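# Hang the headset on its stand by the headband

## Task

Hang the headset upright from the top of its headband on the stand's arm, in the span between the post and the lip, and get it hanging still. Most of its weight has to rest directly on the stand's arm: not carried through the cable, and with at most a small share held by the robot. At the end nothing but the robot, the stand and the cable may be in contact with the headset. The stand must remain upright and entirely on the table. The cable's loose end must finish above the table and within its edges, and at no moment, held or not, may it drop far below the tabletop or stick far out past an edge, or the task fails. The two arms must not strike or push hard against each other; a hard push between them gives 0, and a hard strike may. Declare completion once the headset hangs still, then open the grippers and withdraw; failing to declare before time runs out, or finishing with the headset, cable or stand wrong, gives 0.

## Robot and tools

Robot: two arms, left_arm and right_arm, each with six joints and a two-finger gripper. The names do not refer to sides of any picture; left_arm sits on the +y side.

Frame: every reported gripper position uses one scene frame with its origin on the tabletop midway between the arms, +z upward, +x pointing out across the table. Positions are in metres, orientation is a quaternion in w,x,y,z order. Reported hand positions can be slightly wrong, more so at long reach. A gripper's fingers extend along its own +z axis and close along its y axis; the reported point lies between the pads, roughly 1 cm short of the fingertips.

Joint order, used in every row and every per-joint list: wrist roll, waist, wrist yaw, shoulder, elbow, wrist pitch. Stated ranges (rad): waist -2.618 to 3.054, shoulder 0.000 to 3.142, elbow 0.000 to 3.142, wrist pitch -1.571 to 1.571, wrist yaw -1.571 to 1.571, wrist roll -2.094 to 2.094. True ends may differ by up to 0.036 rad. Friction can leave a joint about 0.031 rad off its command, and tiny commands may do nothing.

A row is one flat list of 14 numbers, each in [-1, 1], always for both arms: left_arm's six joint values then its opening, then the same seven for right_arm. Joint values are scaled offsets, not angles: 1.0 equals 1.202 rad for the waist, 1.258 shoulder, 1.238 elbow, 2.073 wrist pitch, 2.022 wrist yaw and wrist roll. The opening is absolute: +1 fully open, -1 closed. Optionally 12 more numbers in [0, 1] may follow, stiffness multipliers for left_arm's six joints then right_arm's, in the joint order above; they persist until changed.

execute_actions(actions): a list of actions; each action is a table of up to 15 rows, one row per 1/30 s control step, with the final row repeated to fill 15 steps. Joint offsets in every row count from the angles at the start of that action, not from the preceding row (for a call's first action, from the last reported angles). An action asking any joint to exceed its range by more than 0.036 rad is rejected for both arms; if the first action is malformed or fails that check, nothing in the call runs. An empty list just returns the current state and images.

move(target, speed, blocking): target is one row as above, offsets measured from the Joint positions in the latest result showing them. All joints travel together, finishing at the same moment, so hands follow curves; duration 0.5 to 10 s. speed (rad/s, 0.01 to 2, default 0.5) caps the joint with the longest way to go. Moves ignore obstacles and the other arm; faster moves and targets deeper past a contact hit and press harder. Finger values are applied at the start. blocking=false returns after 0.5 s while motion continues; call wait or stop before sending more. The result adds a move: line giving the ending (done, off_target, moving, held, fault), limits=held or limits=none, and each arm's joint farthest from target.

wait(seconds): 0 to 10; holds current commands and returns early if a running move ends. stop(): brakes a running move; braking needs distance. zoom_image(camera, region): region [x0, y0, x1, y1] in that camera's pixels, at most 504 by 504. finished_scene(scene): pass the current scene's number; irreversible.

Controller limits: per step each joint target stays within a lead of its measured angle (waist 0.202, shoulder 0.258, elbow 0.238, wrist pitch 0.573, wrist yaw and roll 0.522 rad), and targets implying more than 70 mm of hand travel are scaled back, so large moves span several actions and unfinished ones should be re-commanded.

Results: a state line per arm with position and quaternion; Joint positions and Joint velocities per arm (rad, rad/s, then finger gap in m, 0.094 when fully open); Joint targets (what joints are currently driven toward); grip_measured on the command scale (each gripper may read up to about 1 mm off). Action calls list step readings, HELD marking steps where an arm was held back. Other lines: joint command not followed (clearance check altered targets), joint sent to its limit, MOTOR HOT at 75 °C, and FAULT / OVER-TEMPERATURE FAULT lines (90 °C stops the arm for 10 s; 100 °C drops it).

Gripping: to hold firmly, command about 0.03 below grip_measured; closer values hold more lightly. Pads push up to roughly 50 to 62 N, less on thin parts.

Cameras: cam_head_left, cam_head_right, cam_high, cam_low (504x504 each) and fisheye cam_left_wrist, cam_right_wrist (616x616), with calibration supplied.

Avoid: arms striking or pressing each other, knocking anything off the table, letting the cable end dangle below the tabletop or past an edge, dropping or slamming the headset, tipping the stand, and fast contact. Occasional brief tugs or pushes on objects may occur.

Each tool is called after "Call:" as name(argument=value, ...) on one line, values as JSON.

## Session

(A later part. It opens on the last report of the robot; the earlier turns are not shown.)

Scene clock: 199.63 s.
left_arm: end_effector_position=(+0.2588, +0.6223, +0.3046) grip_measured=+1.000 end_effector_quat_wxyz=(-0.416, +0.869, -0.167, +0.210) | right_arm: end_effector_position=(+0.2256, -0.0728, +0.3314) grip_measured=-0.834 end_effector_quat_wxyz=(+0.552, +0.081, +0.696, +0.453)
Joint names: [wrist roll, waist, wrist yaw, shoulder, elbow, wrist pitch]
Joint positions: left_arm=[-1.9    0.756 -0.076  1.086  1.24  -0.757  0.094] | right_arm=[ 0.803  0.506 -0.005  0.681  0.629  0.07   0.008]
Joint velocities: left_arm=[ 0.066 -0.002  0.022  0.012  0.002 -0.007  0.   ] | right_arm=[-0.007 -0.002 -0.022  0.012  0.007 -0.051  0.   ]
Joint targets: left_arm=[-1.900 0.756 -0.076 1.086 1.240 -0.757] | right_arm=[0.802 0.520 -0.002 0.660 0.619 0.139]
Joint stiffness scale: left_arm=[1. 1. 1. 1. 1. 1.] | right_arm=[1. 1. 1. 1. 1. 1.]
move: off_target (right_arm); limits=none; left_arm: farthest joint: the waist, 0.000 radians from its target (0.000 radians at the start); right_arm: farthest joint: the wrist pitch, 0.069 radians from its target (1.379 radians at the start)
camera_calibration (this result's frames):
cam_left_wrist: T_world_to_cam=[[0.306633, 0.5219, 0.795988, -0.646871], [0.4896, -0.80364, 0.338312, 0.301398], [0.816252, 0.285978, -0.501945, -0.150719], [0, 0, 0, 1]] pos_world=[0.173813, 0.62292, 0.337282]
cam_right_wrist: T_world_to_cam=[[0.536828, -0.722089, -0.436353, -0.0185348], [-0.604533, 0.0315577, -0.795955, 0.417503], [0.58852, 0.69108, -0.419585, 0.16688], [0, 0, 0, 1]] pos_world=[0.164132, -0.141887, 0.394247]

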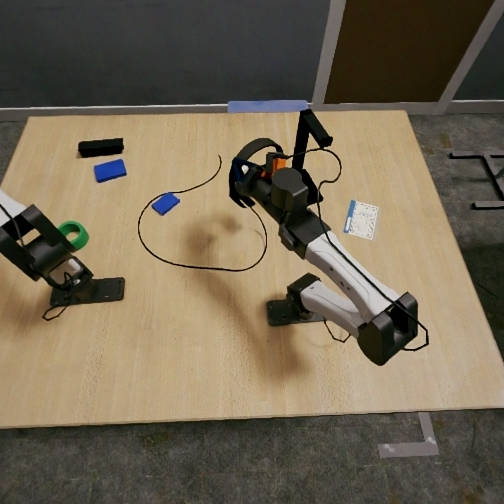

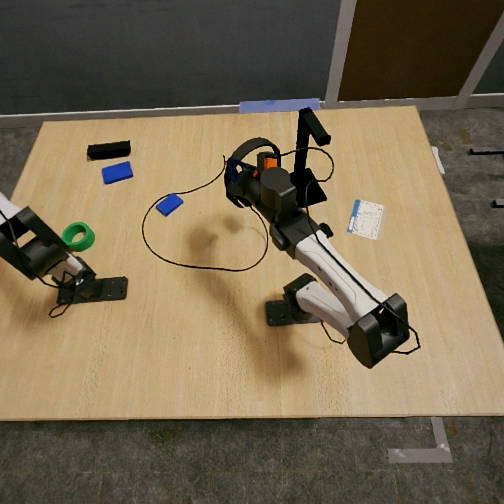

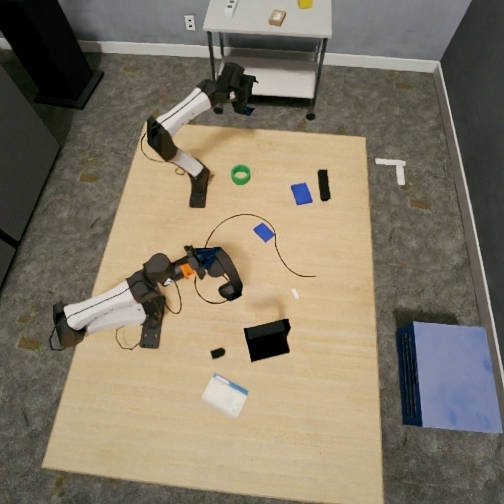

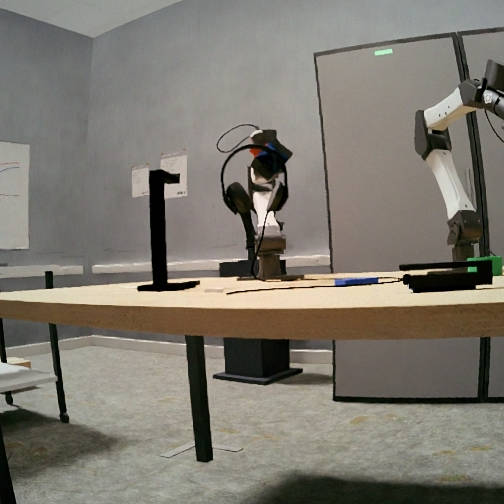

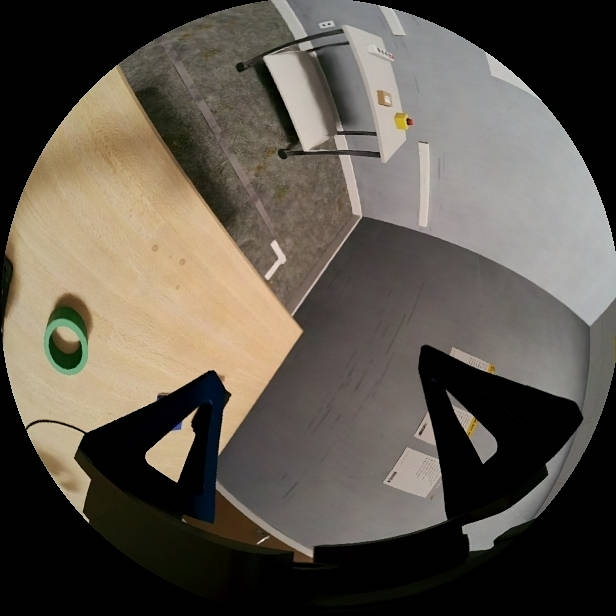

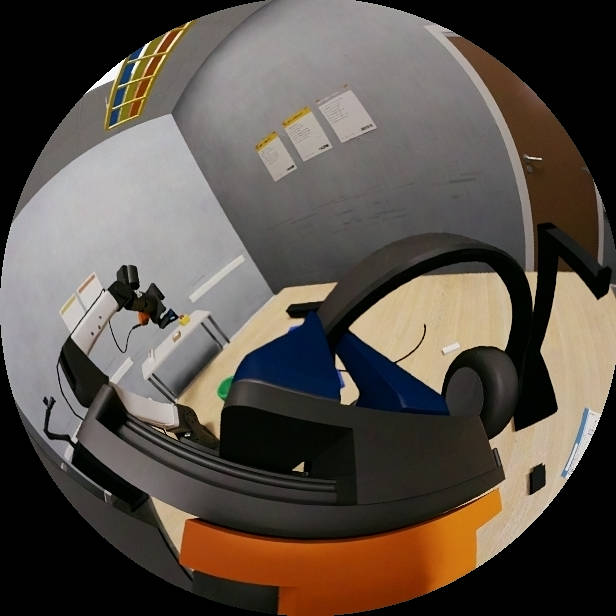

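Call:
move(target=[0,0,0,0,0,0,1,0,-0.73,-0.225,0,0,0.035,-0.95], speed=0.6)

Scene clock: 209.87 s.
left_arm: end_effector_position=(+0.2588, +0.6223, +0.3046) grip_measured=+1.000 end_effector_quat_wxyz=(-0.416, +0.869, -0.167, +0.210) | right_arm: end_effector_position=(+0.2662, -0.2525, +0.3319) grip_measured=-0.834 end_effector_quat_wxyz=(+0.635, +0.220, +0.665, +0.327)
Joint names: [wrist roll, waist, wrist yaw, shoulder, elbow, wrist pitch]
Joint positions: left_arm=[-1.9    0.756 -0.076  1.086  1.24  -0.757  0.094] | right_arm=[ 0.805 -0.358 -0.453  0.681  0.629  0.074  0.008]
Joint velocities: left_arm=[0.022 0.007 0.007 0.002 0.002 0.022 0.   ] | right_arm=[-0.007 -0.002  0.037 -0.002  0.002 -0.007 -0.001]
Joint targets: left_arm=[-1.900 0.756 -0.076 1.086 1.240 -0.757] | right_arm=[0.803 -0.371 -0.460 0.681 0.629 0.143]
Joint stiffness scale: left_arm=[1. 1. 1. 1. 1. 1.] | right_arm=[1. 1. 1. 1. 1. 1.]
move: off_target (right_arm); limits=none; left_arm: farthest joint: the waist, 0.000 radians from its target (0.000 radians at the start); right_arm: farthest joint: the wrist pitch, 0.069 radians from its target (0.072 radians at the start)
camera_calibration (this result's frames):
cam_left_wrist: T_world_to_cam=[[0.306633, 0.5219, 0.795988, -0.646871], [0.4896, -0.80364, 0.338312, 0.301398], [0.816252, 0.285978, -0.501945, -0.150719], [0, 0, 0, 1]] pos_world=[0.173813, 0.62292, 0.337282]
cam_right_wrist: T_world_to_cam=[[0.200062, -0.88067, -0.429413, -0.12266], [-0.538256, 0.267426, -0.799227, 0.491113], [0.818691, 0.391029, -0.420524, 0.13067], [0, 0, 0, 1]] pos_world=[0.181906, -0.290455, 0.394789]

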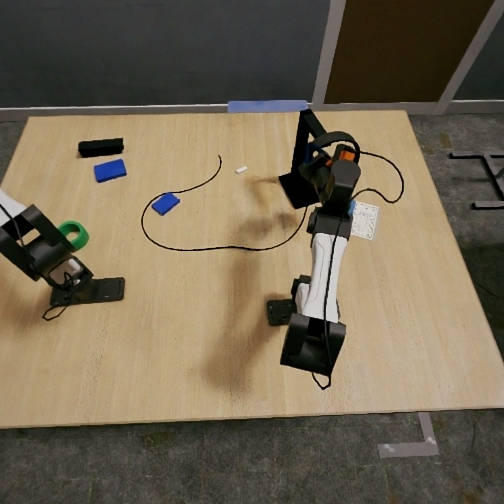

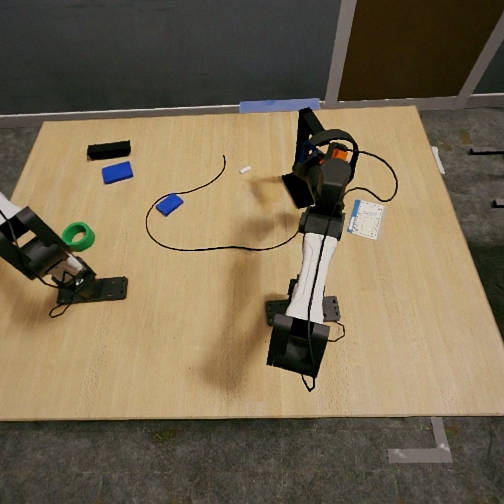

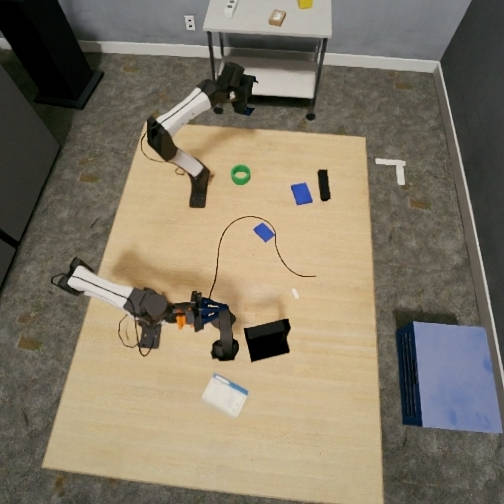

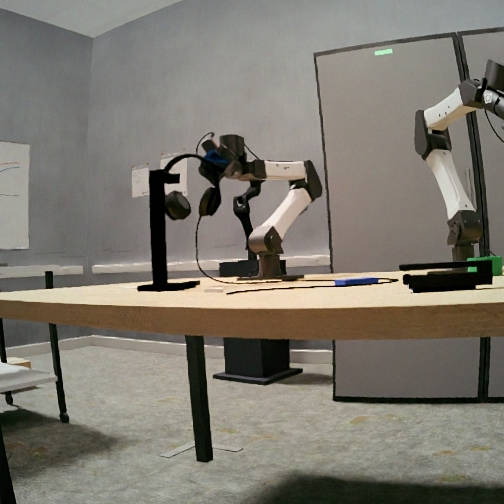

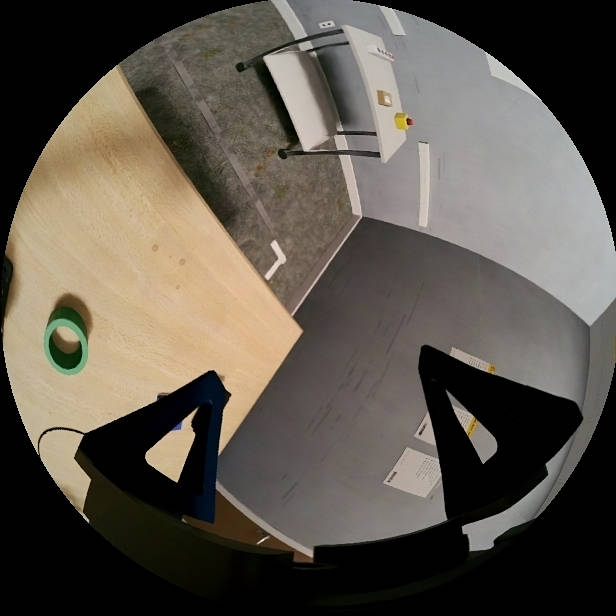

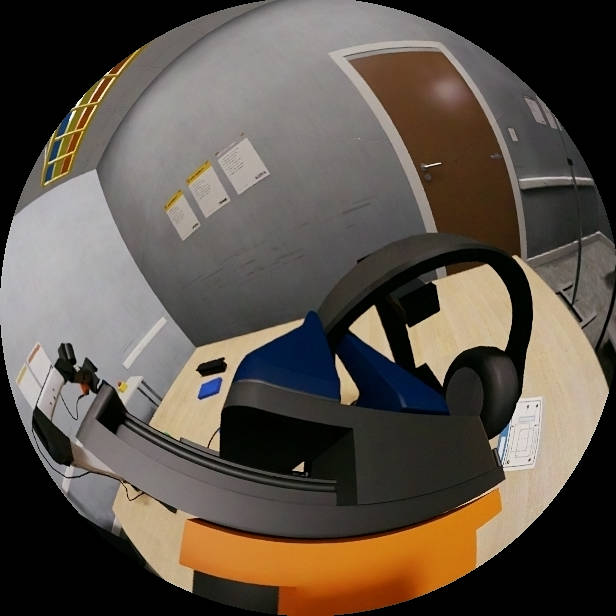

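Call:
move(target=[0,0,0,0,0,0,1,0,0.08,0,0.445,0.185,0.205,-0.95], speed=0.35)

Scene clock: 219.27 s.
left_arm: end_effector_position=(+0.2588, +0.6223, +0.3046) grip_measured=+1.000 end_effector_quat_wxyz=(-0.416, +0.869, -0.167, +0.210) | right_arm: end_effector_position=(+0.3825, -0.2537, +0.3187) grip_measured=-0.834 end_effector_quat_wxyz=(+0.614, +0.198, +0.678, +0.352)
Joint names: [wrist roll, waist, wrist yaw, shoulder, elbow, wrist pitch]
Joint positions: left_arm=[-1.9    0.756 -0.076  1.086  1.24  -0.757  0.094] | right_arm=[ 0.806 -0.277 -0.453  1.236  0.817  0.423  0.008]
Joint velocities: left_arm=[-0.007  0.002 -0.022 -0.007 -0.037  0.037  0.   ] | right_arm=[-0.037 -0.002 -0.037 -0.007  0.007 -0.007 -0.001]
Joint targets: left_arm=[-1.900 0.756 -0.076 1.086 1.240 -0.757] | right_arm=[0.805 -0.262 -0.453 1.240 0.858 0.499]
Joint stiffness scale: left_arm=[1. 1. 1. 1. 1. 1.] | right_arm=[1. 1. 1. 1. 1. 1.]
move: off_target (right_arm); limits=none; left_arm: farthest joint: the waist, 0.000 radians from its target (0.000 radians at the start); right_arm: farthest joint: the wrist pitch, 0.076 radians from its target (0.425 radians at the start)
camera_calibration (this result's frames):
cam_left_wrist: T_world_to_cam=[[0.306633, 0.5219, 0.795988, -0.646871], [0.4896, -0.80364, 0.338312, 0.301398], [0.816252, 0.285978, -0.501945, -0.150719], [0, 0, 0, 1]] pos_world=[0.173813, 0.62292, 0.337282]
cam_right_wrist: T_world_to_cam=[[0.262976, -0.85917, -0.438943, -0.168159], [-0.572664, 0.227144, -0.787694, 0.542774], [0.776466, 0.458512, -0.432282, 0.0673745], [0, 0, 0, 1]] pos_world=[0.302735, -0.298657, 0.382852]

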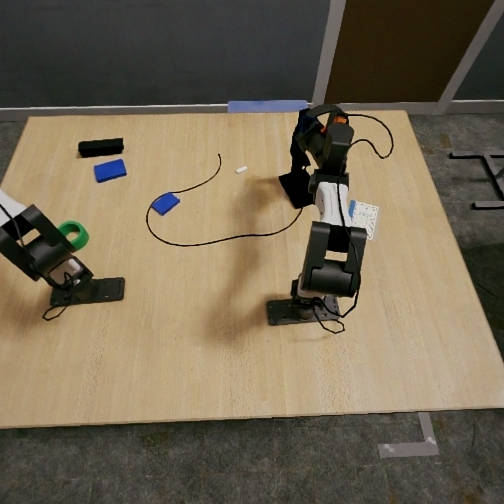

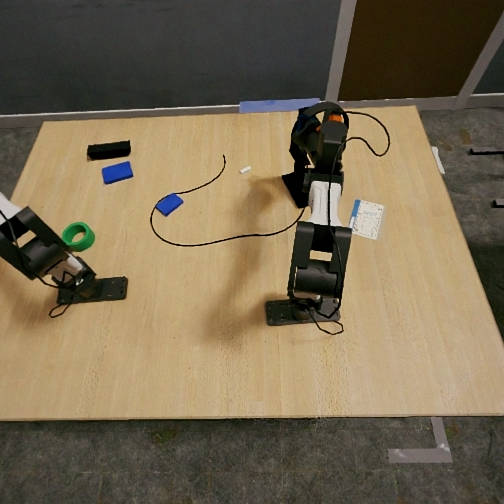

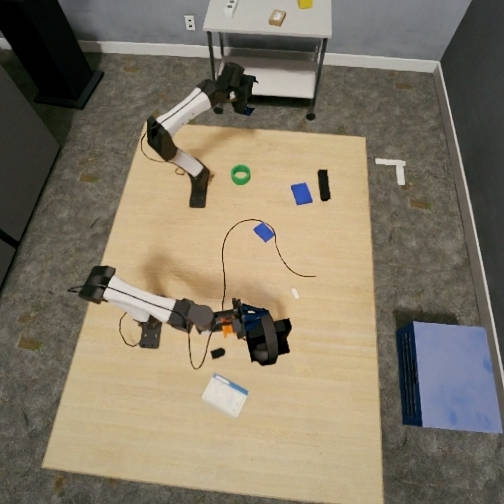

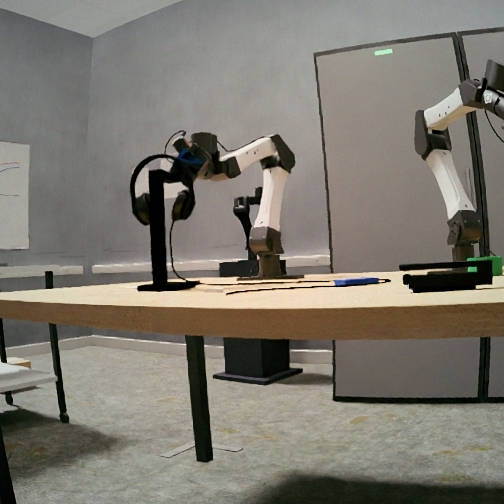

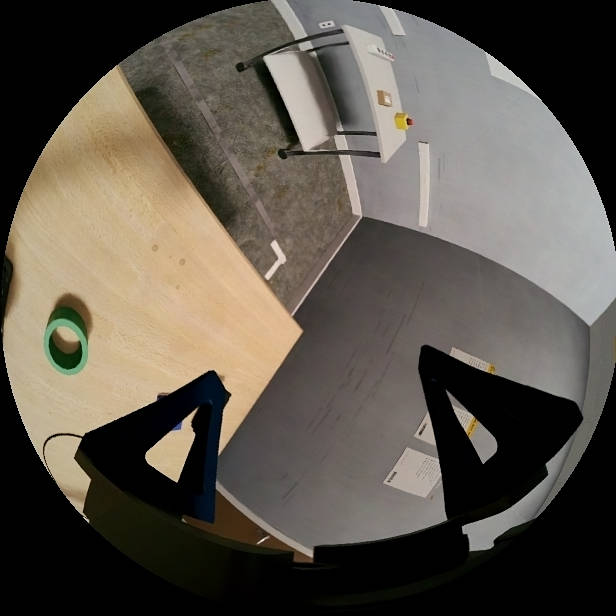

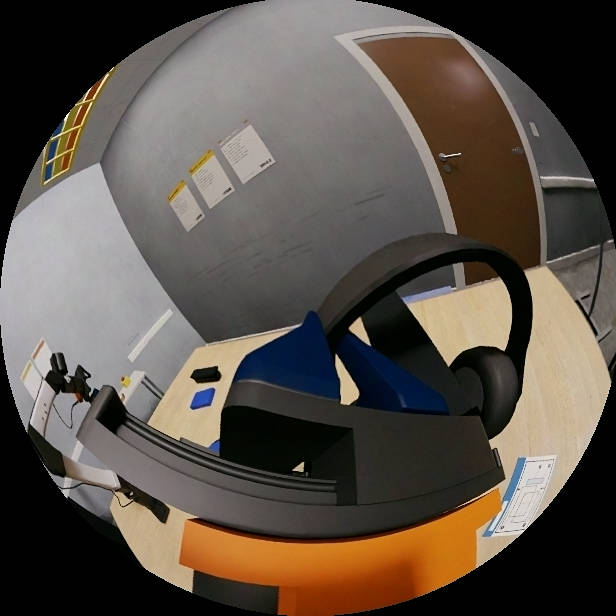

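Call:
move(target=[0,0,0,0,0,0,1,0,0.045,0,0.055,-0.04,0.085,-0.95], speed=0.15)

Call:
zoom_image(camera="cam_low", region=[110,120,240,250])

Call:
zoom_image(camera="cam_high", region=[210,280,320,390])

Scene clock: 228.73 s.
left_arm: end_effector_position=(+0.2588, +0.6223, +0.3046) grip_measured=+1.000 end_effector_quat_wxyz=(-0.416, +0.869, -0.167, +0.210) | right_arm: end_effector_position=(+0.3917, -0.2397, +0.3077) grip_measured=-0.834 end_effector_quat_wxyz=(+0.619, +0.178, +0.673, +0.365)
Joint names: [wrist roll, waist, wrist yaw, shoulder, elbow, wrist pitch]
Joint positions: left_arm=[-1.9    0.756 -0.076  1.086  1.24  -0.757  0.094] | right_arm=[ 0.806 -0.239 -0.453  1.294  0.781  0.549  0.008]
Joint velocities: left_arm=[ 0.066 -0.002 -0.007  0.002 -0.002  0.022  0.   ] | right_arm=[-0.007 -0.002  0.051 -0.017 -0.007 -0.051  0.   ]
Joint targets: left_arm=[-1.900 0.756 -0.076 1.086 1.240 -0.757] | right_arm=[0.806 -0.223 -0.454 1.306 0.767 0.599]
Joint stiffness scale: left_arm=[1. 1. 1. 1. 1. 1.] | right_arm=[1. 1. 1. 1. 1. 1.]
move: off_target (right_arm); limits=none; left_arm: farthest joint: the waist, 0.000 radians from its target (0.000 radians at the start); right_arm: farthest joint: the wrist pitch, 0.050 radians from its target (0.176 radians at the start)
camera_calibration (this result's frames):
cam_left_wrist: T_world_to_cam=[[0.306633, 0.5219, 0.795988, -0.646871], [0.4896, -0.80364, 0.338312, 0.301398], [0.816252, 0.285978, -0.501945, -0.150719], [0, 0, 0, 1]] pos_world=[0.173813, 0.62292, 0.337282]
cam_right_wrist: T_world_to_cam=[[0.308357, -0.85134, -0.424424, -0.183738], [-0.55523, 0.201209, -0.806991, 0.529111], [0.772422, 0.484494, -0.410646, 0.050209], [0, 0, 0, 1]] pos_world=[0.311653, -0.287211, 0.369623]

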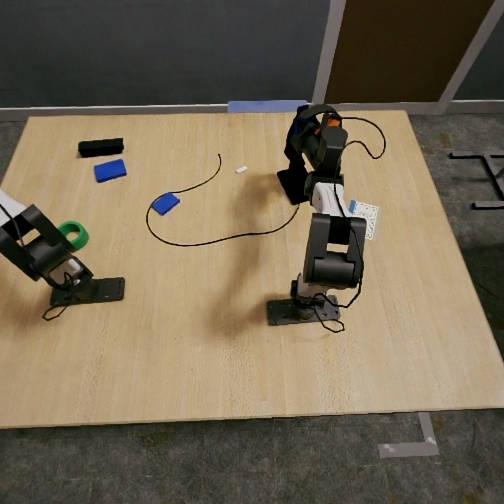

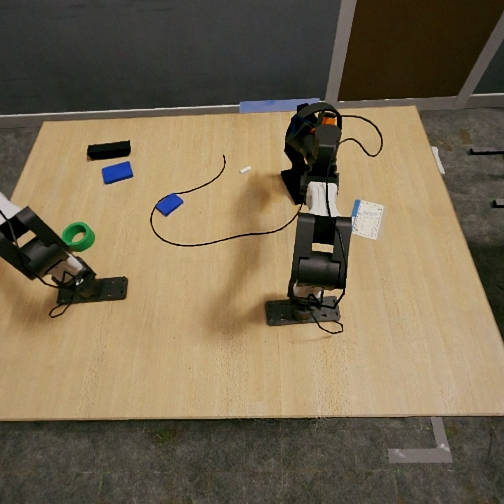

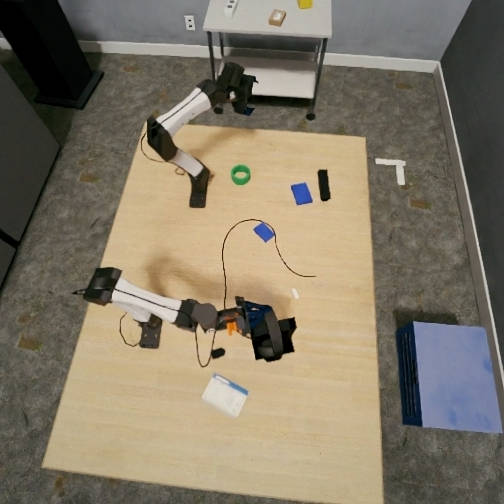

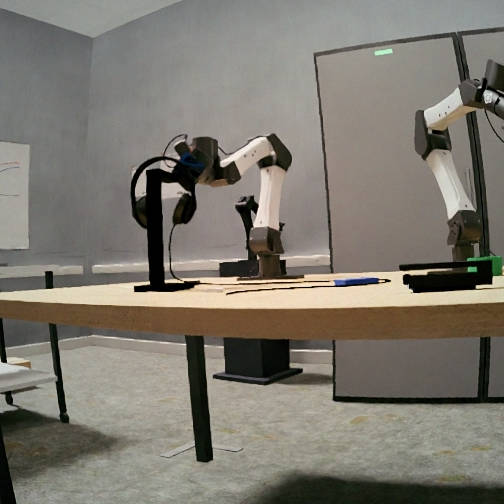

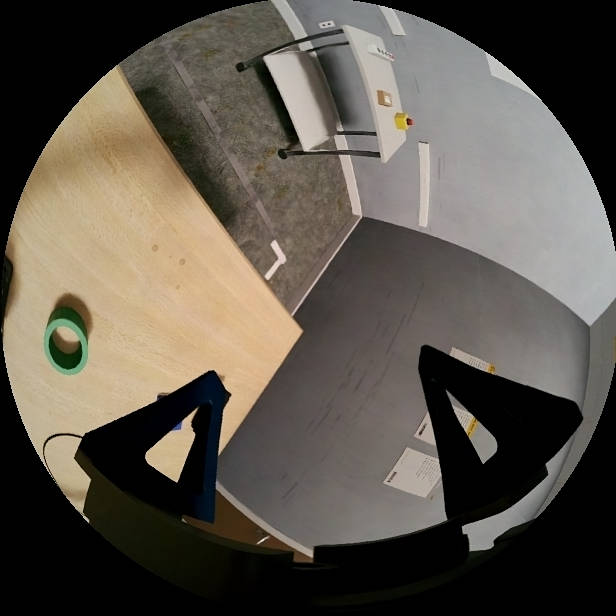

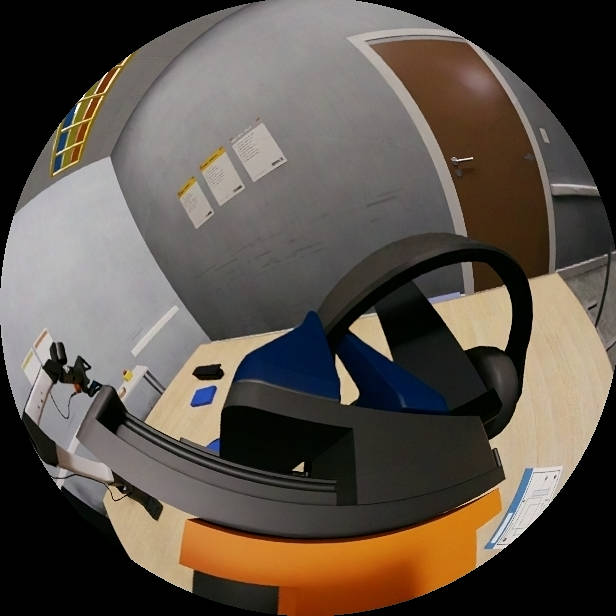

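Region (110, 120, 240, 250) of cam_low's 504x504 image, scaled by 3.877, with more detail than that image has.

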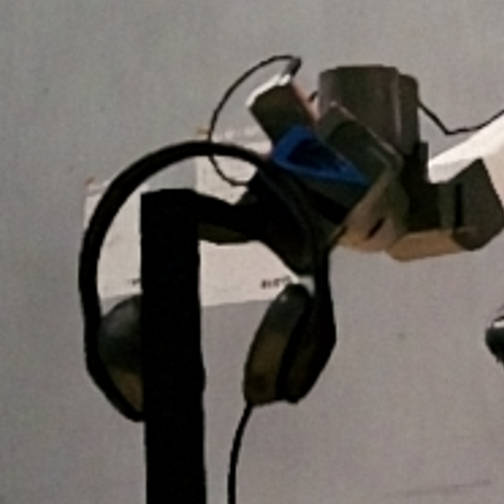

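Region (210, 280, 320, 390) of cam_high's 504x504 image, scaled by 4.582, with more detail than that image has.

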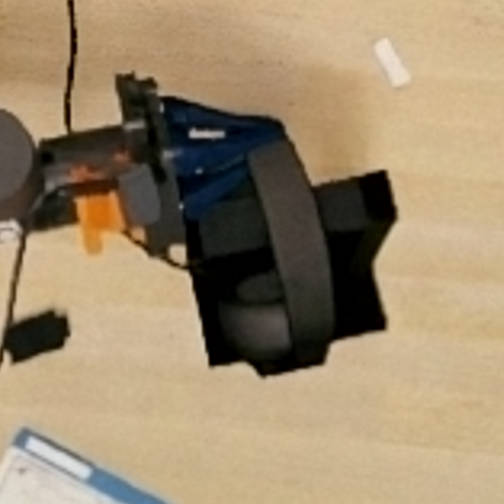

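Call:
move(target=[0,0,0,0,0,0,1,0,0.05,0,-0.06,-0.04,0.015,-0.95], speed=0.15)

Call:
move(target=[0,0,0,0,0,0,1,0,0,0,0,-0.09,0.065,-0.95], speed=0.15)

Call:
zoom_image(camera="cam_low", region=[110,120,240,250])

Call:
zoom_image(camera="cam_high", region=[210,280,320,390])

Scene clock: 238.67 s.
left_arm: end_effector_position=(+0.2588, +0.6223, +0.3046) grip_measured=+1.000 end_effector_quat_wxyz=(-0.416, +0.869, -0.167, +0.210) | right_arm: end_effector_position=(+0.3792, -0.2177, +0.3075) grip_measured=-0.834 end_effector_quat_wxyz=(+0.611, +0.161, +0.676, +0.380)
Joint names: [wrist roll, waist, wrist yaw, shoulder, elbow, wrist pitch]
Joint positions: left_arm=[-1.9    0.756 -0.076  1.086  1.24  -0.757  0.094] | right_arm=[ 0.807 -0.191 -0.452  1.242  0.742  0.539  0.008]
Joint velocities: left_arm=[ 0.051 -0.007 -0.007 -0.022 -0.007  0.037  0.   ] | right_arm=[-0.095 -0.007 -0.037 -0.007  0.002  0.037 -0.   ]
Joint targets: left_arm=[-1.900 0.756 -0.076 1.086 1.240 -0.757] | right_arm=[0.806 -0.179 -0.453 1.218 0.732 0.580]
Joint stiffness scale: left_arm=[1. 1. 1. 1. 1. 1.] | right_arm=[1. 1. 1. 1. 1. 1.]
move: off_target (right_arm); limits=none; left_arm: farthest joint: the waist, 0.000 radians from its target (0.000 radians at the start); right_arm: farthest joint: the wrist pitch, 0.041 radians from its target (0.031 radians at the start)
camera_calibration (this result's frames):
cam_left_wrist: T_world_to_cam=[[0.306633, 0.5219, 0.795988, -0.646871], [0.4896, -0.80364, 0.338312, 0.301398], [0.816252, 0.285978, -0.501945, -0.150719], [0, 0, 0, 1]] pos_world=[0.173813, 0.62292, 0.337282]
cam_right_wrist: T_world_to_cam=[[0.34983, -0.835679, -0.42339, -0.173895], [-0.561844, 0.174489, -0.808631, 0.514794], [0.749633, 0.520763, -0.40848, 0.0649926], [0, 0, 0, 1]] pos_world=[0.301347, -0.268992, 0.369201]

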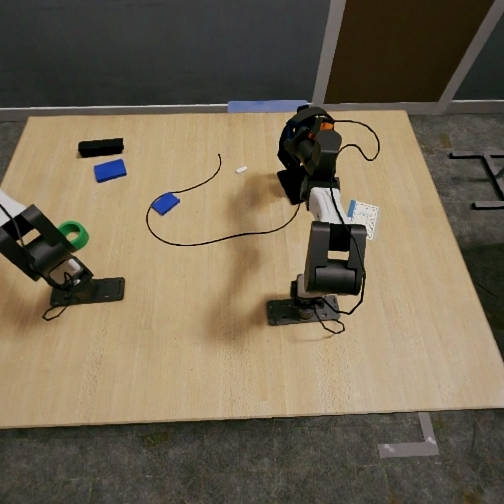

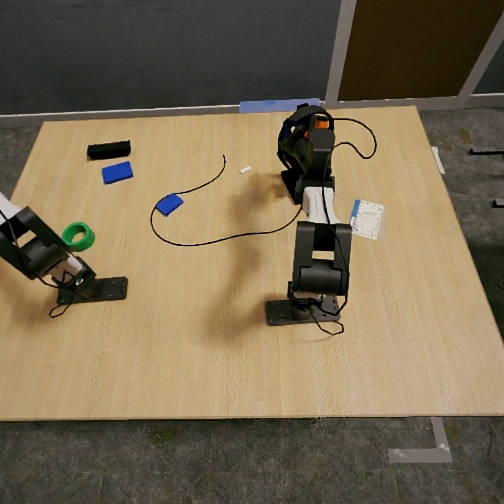

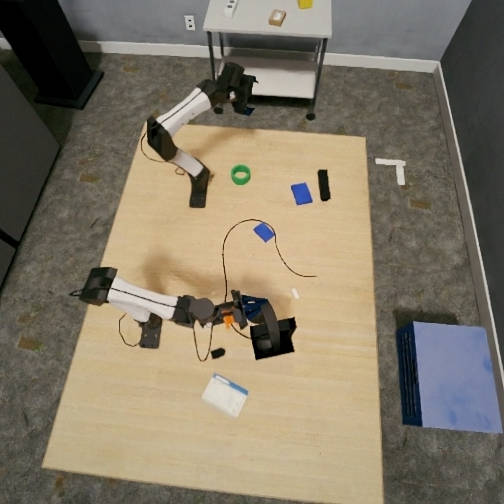

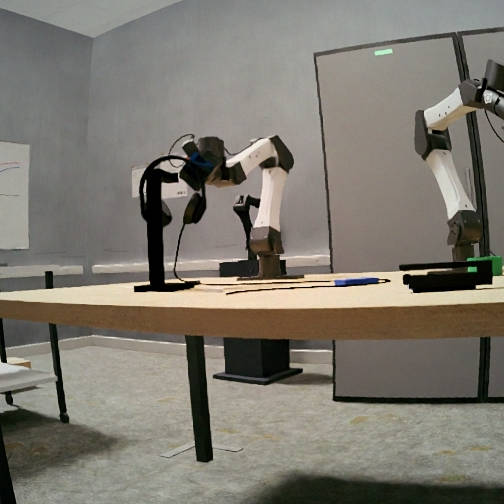

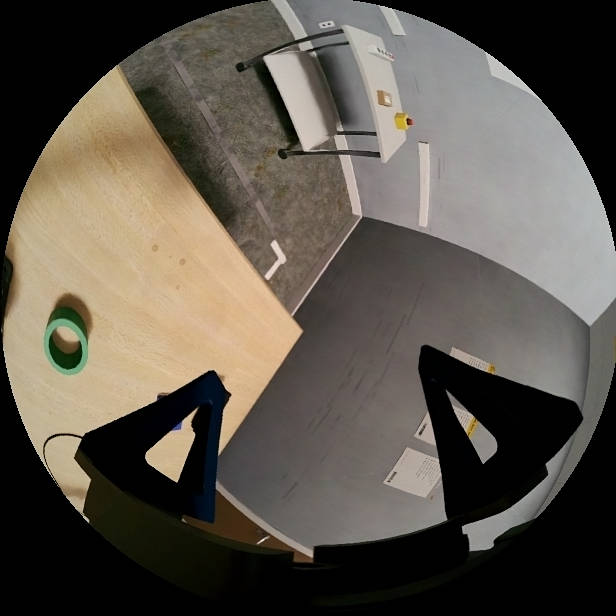

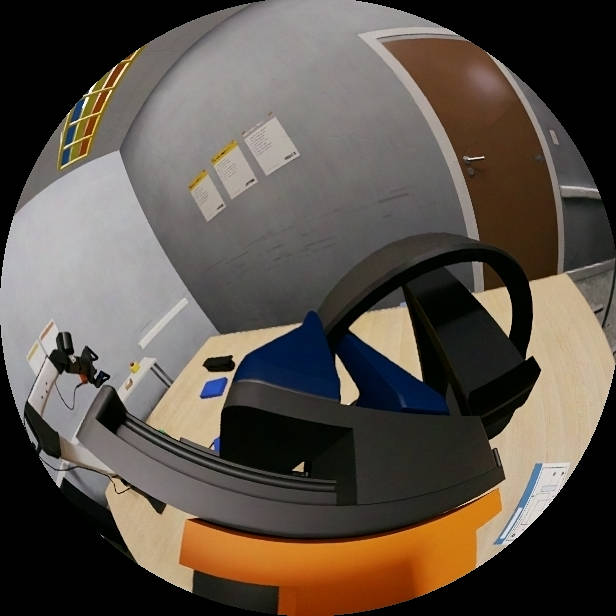

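Scene clock: 239.97 s.
left_arm: end_effector_position=(+0.2588, +0.6223, +0.3046) grip_measured=+1.000 end_effector_quat_wxyz=(-0.416, +0.869, -0.167, +0.210) | right_arm: end_effector_position=(+0.3722, -0.2171, +0.2831) grip_measured=-0.834 end_effector_quat_wxyz=(+0.609, +0.163, +0.677, +0.379)
Joint names: [wrist roll, waist, wrist yaw, shoulder, elbow, wrist pitch]
Joint positions: left_arm=[-1.9    0.756 -0.076  1.086  1.24  -0.757  0.094] | right_arm=[ 0.807 -0.191 -0.45   1.242  0.647  0.628  0.008]
Joint velocities: left_arm=[ 0.051  0.007  0.051  0.007 -0.017 -0.007  0.   ] | right_arm=[ 0.007  0.002 -0.051 -0.012 -0.012 -0.022  0.   ]
Joint targets: left_arm=[-1.900 0.756 -0.076 1.086 1.240 -0.757] | right_arm=[0.807 -0.191 -0.452 1.242 0.631 0.674]
Joint stiffness scale: left_arm=[1. 1. 1. 1. 1. 1.] | right_arm=[1. 1. 1. 1. 1. 1.]
move: off_target (right_arm); limits=none; left_arm: farthest joint: the waist, 0.000 radians from its target (0.000 radians at the start); right_arm: farthest joint: the wrist pitch, 0.046 radians from its target (0.134 radians at the start)
camera_calibration (this result's frames):
cam_left_wrist: T_world_to_cam=[[0.306633, 0.5219, 0.795988, -0.646871], [0.4896, -0.80364, 0.338312, 0.301398], [0.816252, 0.285978, -0.501945, -0.150719], [0, 0, 0, 1]] pos_world=[0.173813, 0.62292, 0.337282]
cam_right_wrist: T_world_to_cam=[[0.345149, -0.835922, -0.426739, -0.178646], [-0.56672, 0.176812, -0.804715, 0.492223], [0.748132, 0.519588, -0.412707, 0.0615121], [0, 0, 0, 1]] pos_world=[0.294593, -0.268326, 0.34525]

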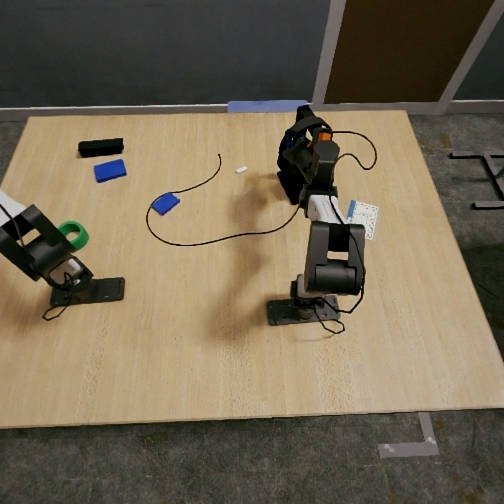

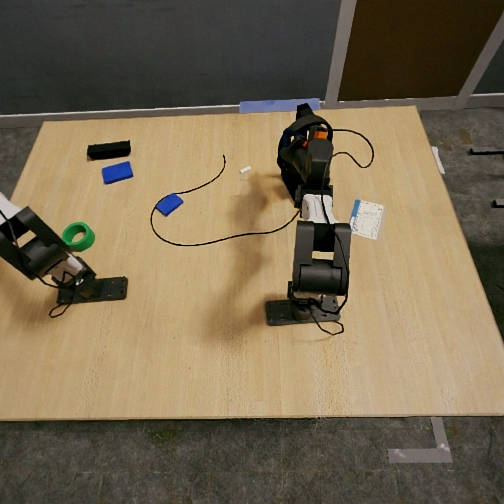

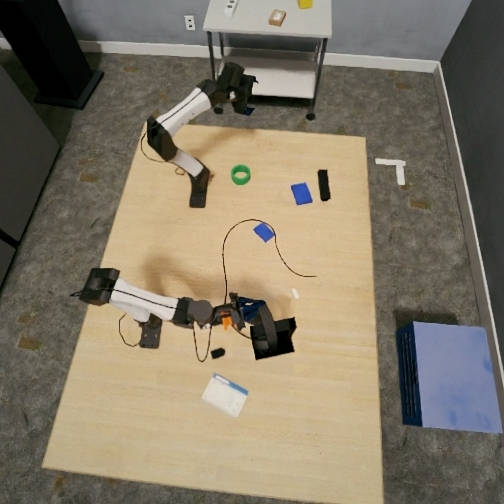

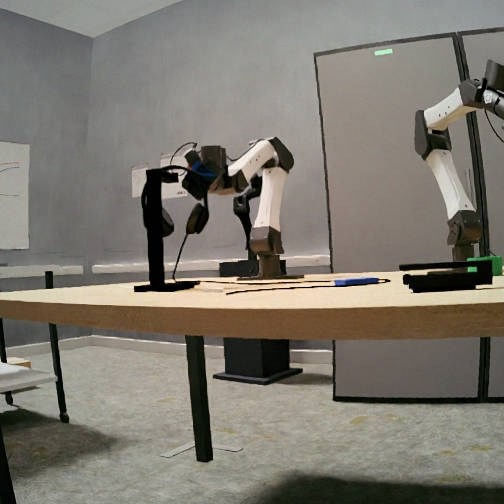

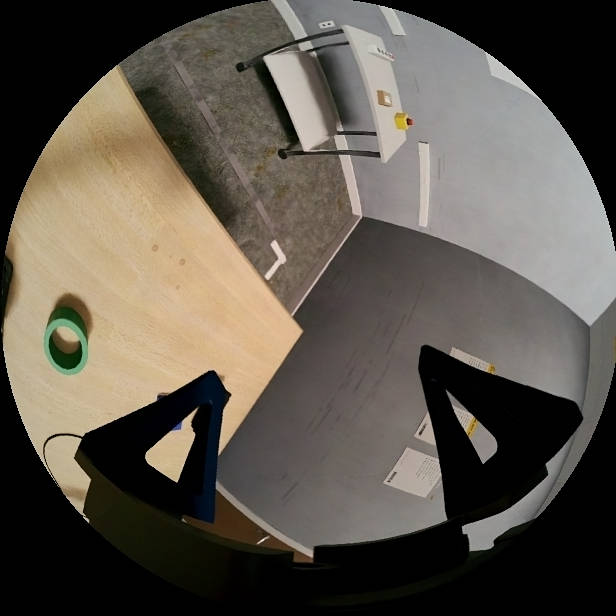

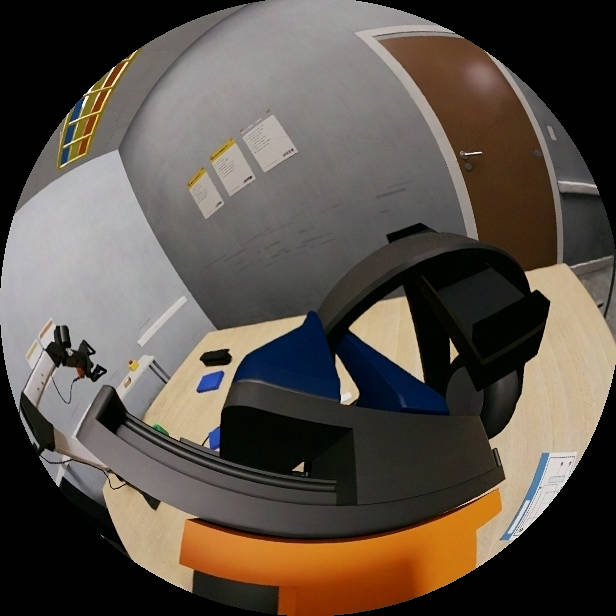

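Region (110, 120, 240, 250) of cam_low's 504x504 image, scaled by 3.877, with more detail than that image has.

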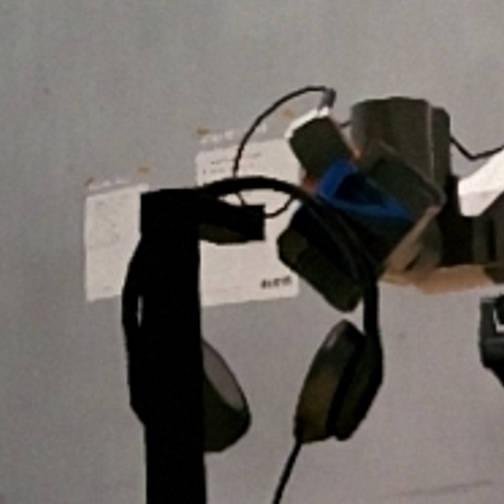

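Region (210, 280, 320, 390) of cam_high's 504x504 image, scaled by 4.582, with more detail than that image has.

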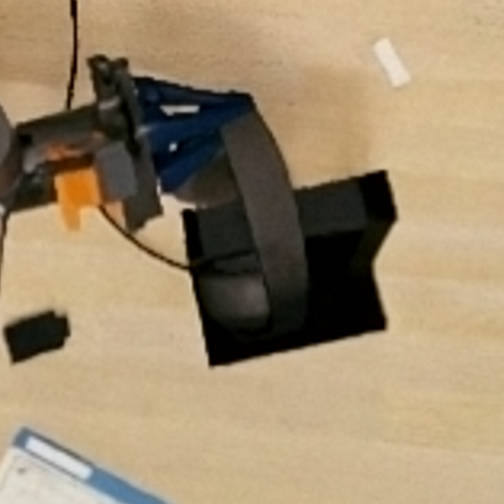

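Call:
move(target=[0,0,0,0,0,0,1,0,-0.055,0,0,-0.04,0.035,-0.95], speed=0.12)

Call:
zoom_image(camera="cam_low", region=[110,120,240,250])

Scene clock: 246.37 s.
left_arm: end_effector_position=(+0.2588, +0.6223, +0.3046) grip_measured=+1.000 end_effector_quat_wxyz=(-0.416, +0.869, -0.167, +0.210) | right_arm: end_effector_position=(+0.3699, -0.2375, +0.2761) grip_measured=-0.834 end_effector_quat_wxyz=(+0.620, +0.180, +0.672, +0.363)
Joint names: [wrist roll, waist, wrist yaw, shoulder, elbow, wrist pitch]
Joint positions: left_arm=[-1.9    0.756 -0.076  1.086  1.24  -0.757  0.094] | right_arm=[ 0.807 -0.243 -0.45   1.242  0.615  0.662  0.008]
Joint velocities: left_arm=[ 0.051 -0.012  0.007 -0.002  0.012  0.022  0.   ] | right_arm=[-0.007 -0.007  0.007 -0.017 -0.007 -0.022  0.   ]
Joint targets: left_arm=[-1.900 0.756 -0.076 1.086 1.240 -0.757] | right_arm=[0.807 -0.257 -0.450 1.242 0.598 0.700]
Joint stiffness scale: left_arm=[1. 1. 1. 1. 1. 1.] | right_arm=[1. 1. 1. 1. 1. 1.]
move: off_target (right_arm); limits=none; left_arm: farthest joint: the waist, 0.000 radians from its target (0.000 radians at the start); right_arm: farthest joint: the wrist pitch, 0.038 radians from its target (0.072 radians at the start)
camera_calibration (this result's frames):
cam_left_wrist: T_world_to_cam=[[0.306633, 0.5219, 0.795988, -0.646871], [0.4896, -0.80364, 0.338312, 0.301398], [0.816252, 0.285978, -0.501945, -0.150719], [0, 0, 0, 1]] pos_world=[0.173813, 0.62292, 0.337282]
cam_right_wrist: T_world_to_cam=[[0.302945, -0.852648, -0.425695, -0.186495], [-0.555134, 0.205194, -0.806053, 0.491687], [0.774629, 0.480507, -0.411172, 0.0514251], [0, 0, 0, 1]] pos_world=[0.289614, -0.284615, 0.338081]

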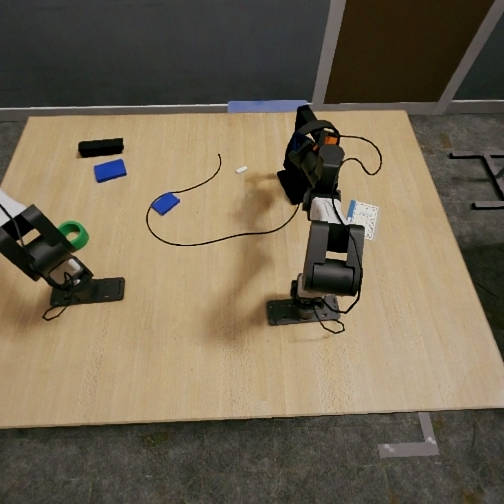

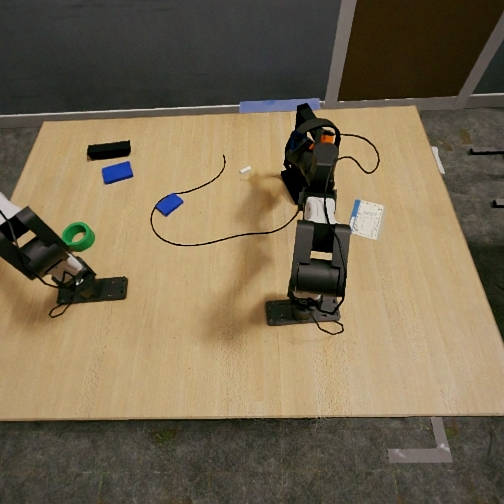

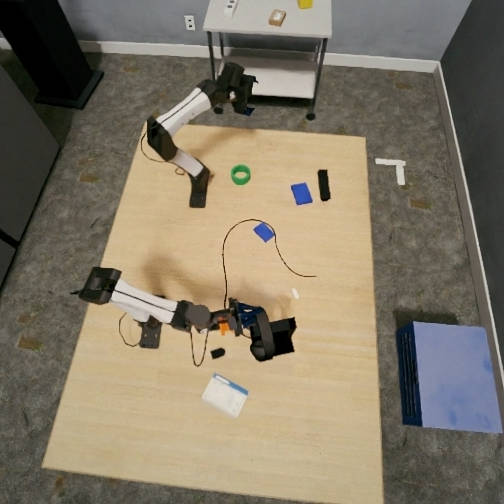

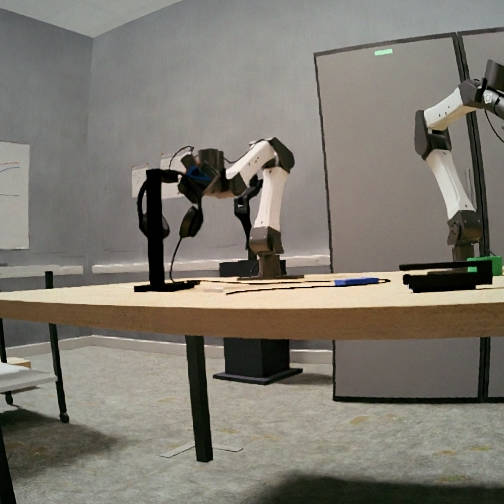

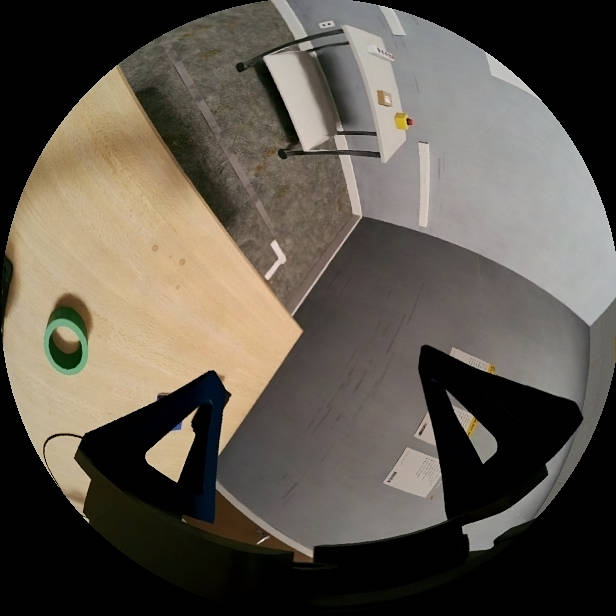

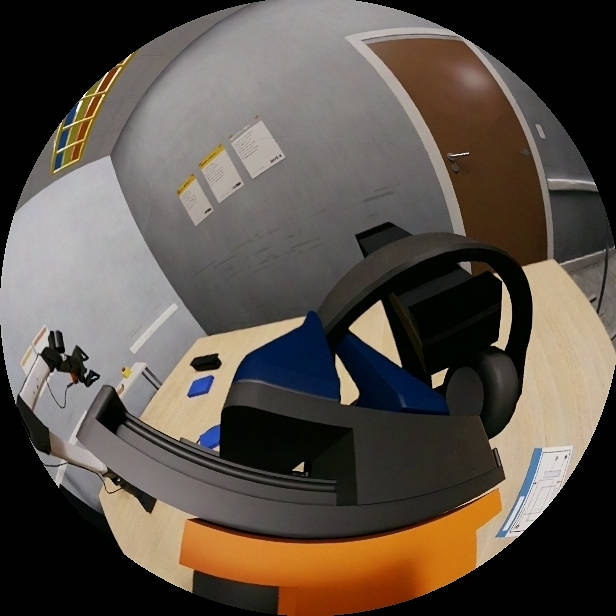

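Region (110, 120, 240, 250) of cam_low's 504x504 image, scaled by 3.877, with more detail than that image has.

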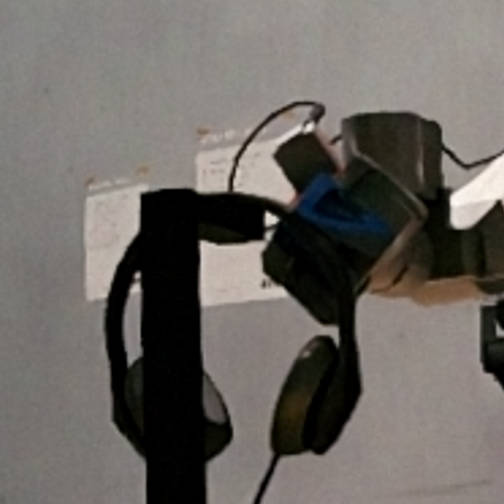

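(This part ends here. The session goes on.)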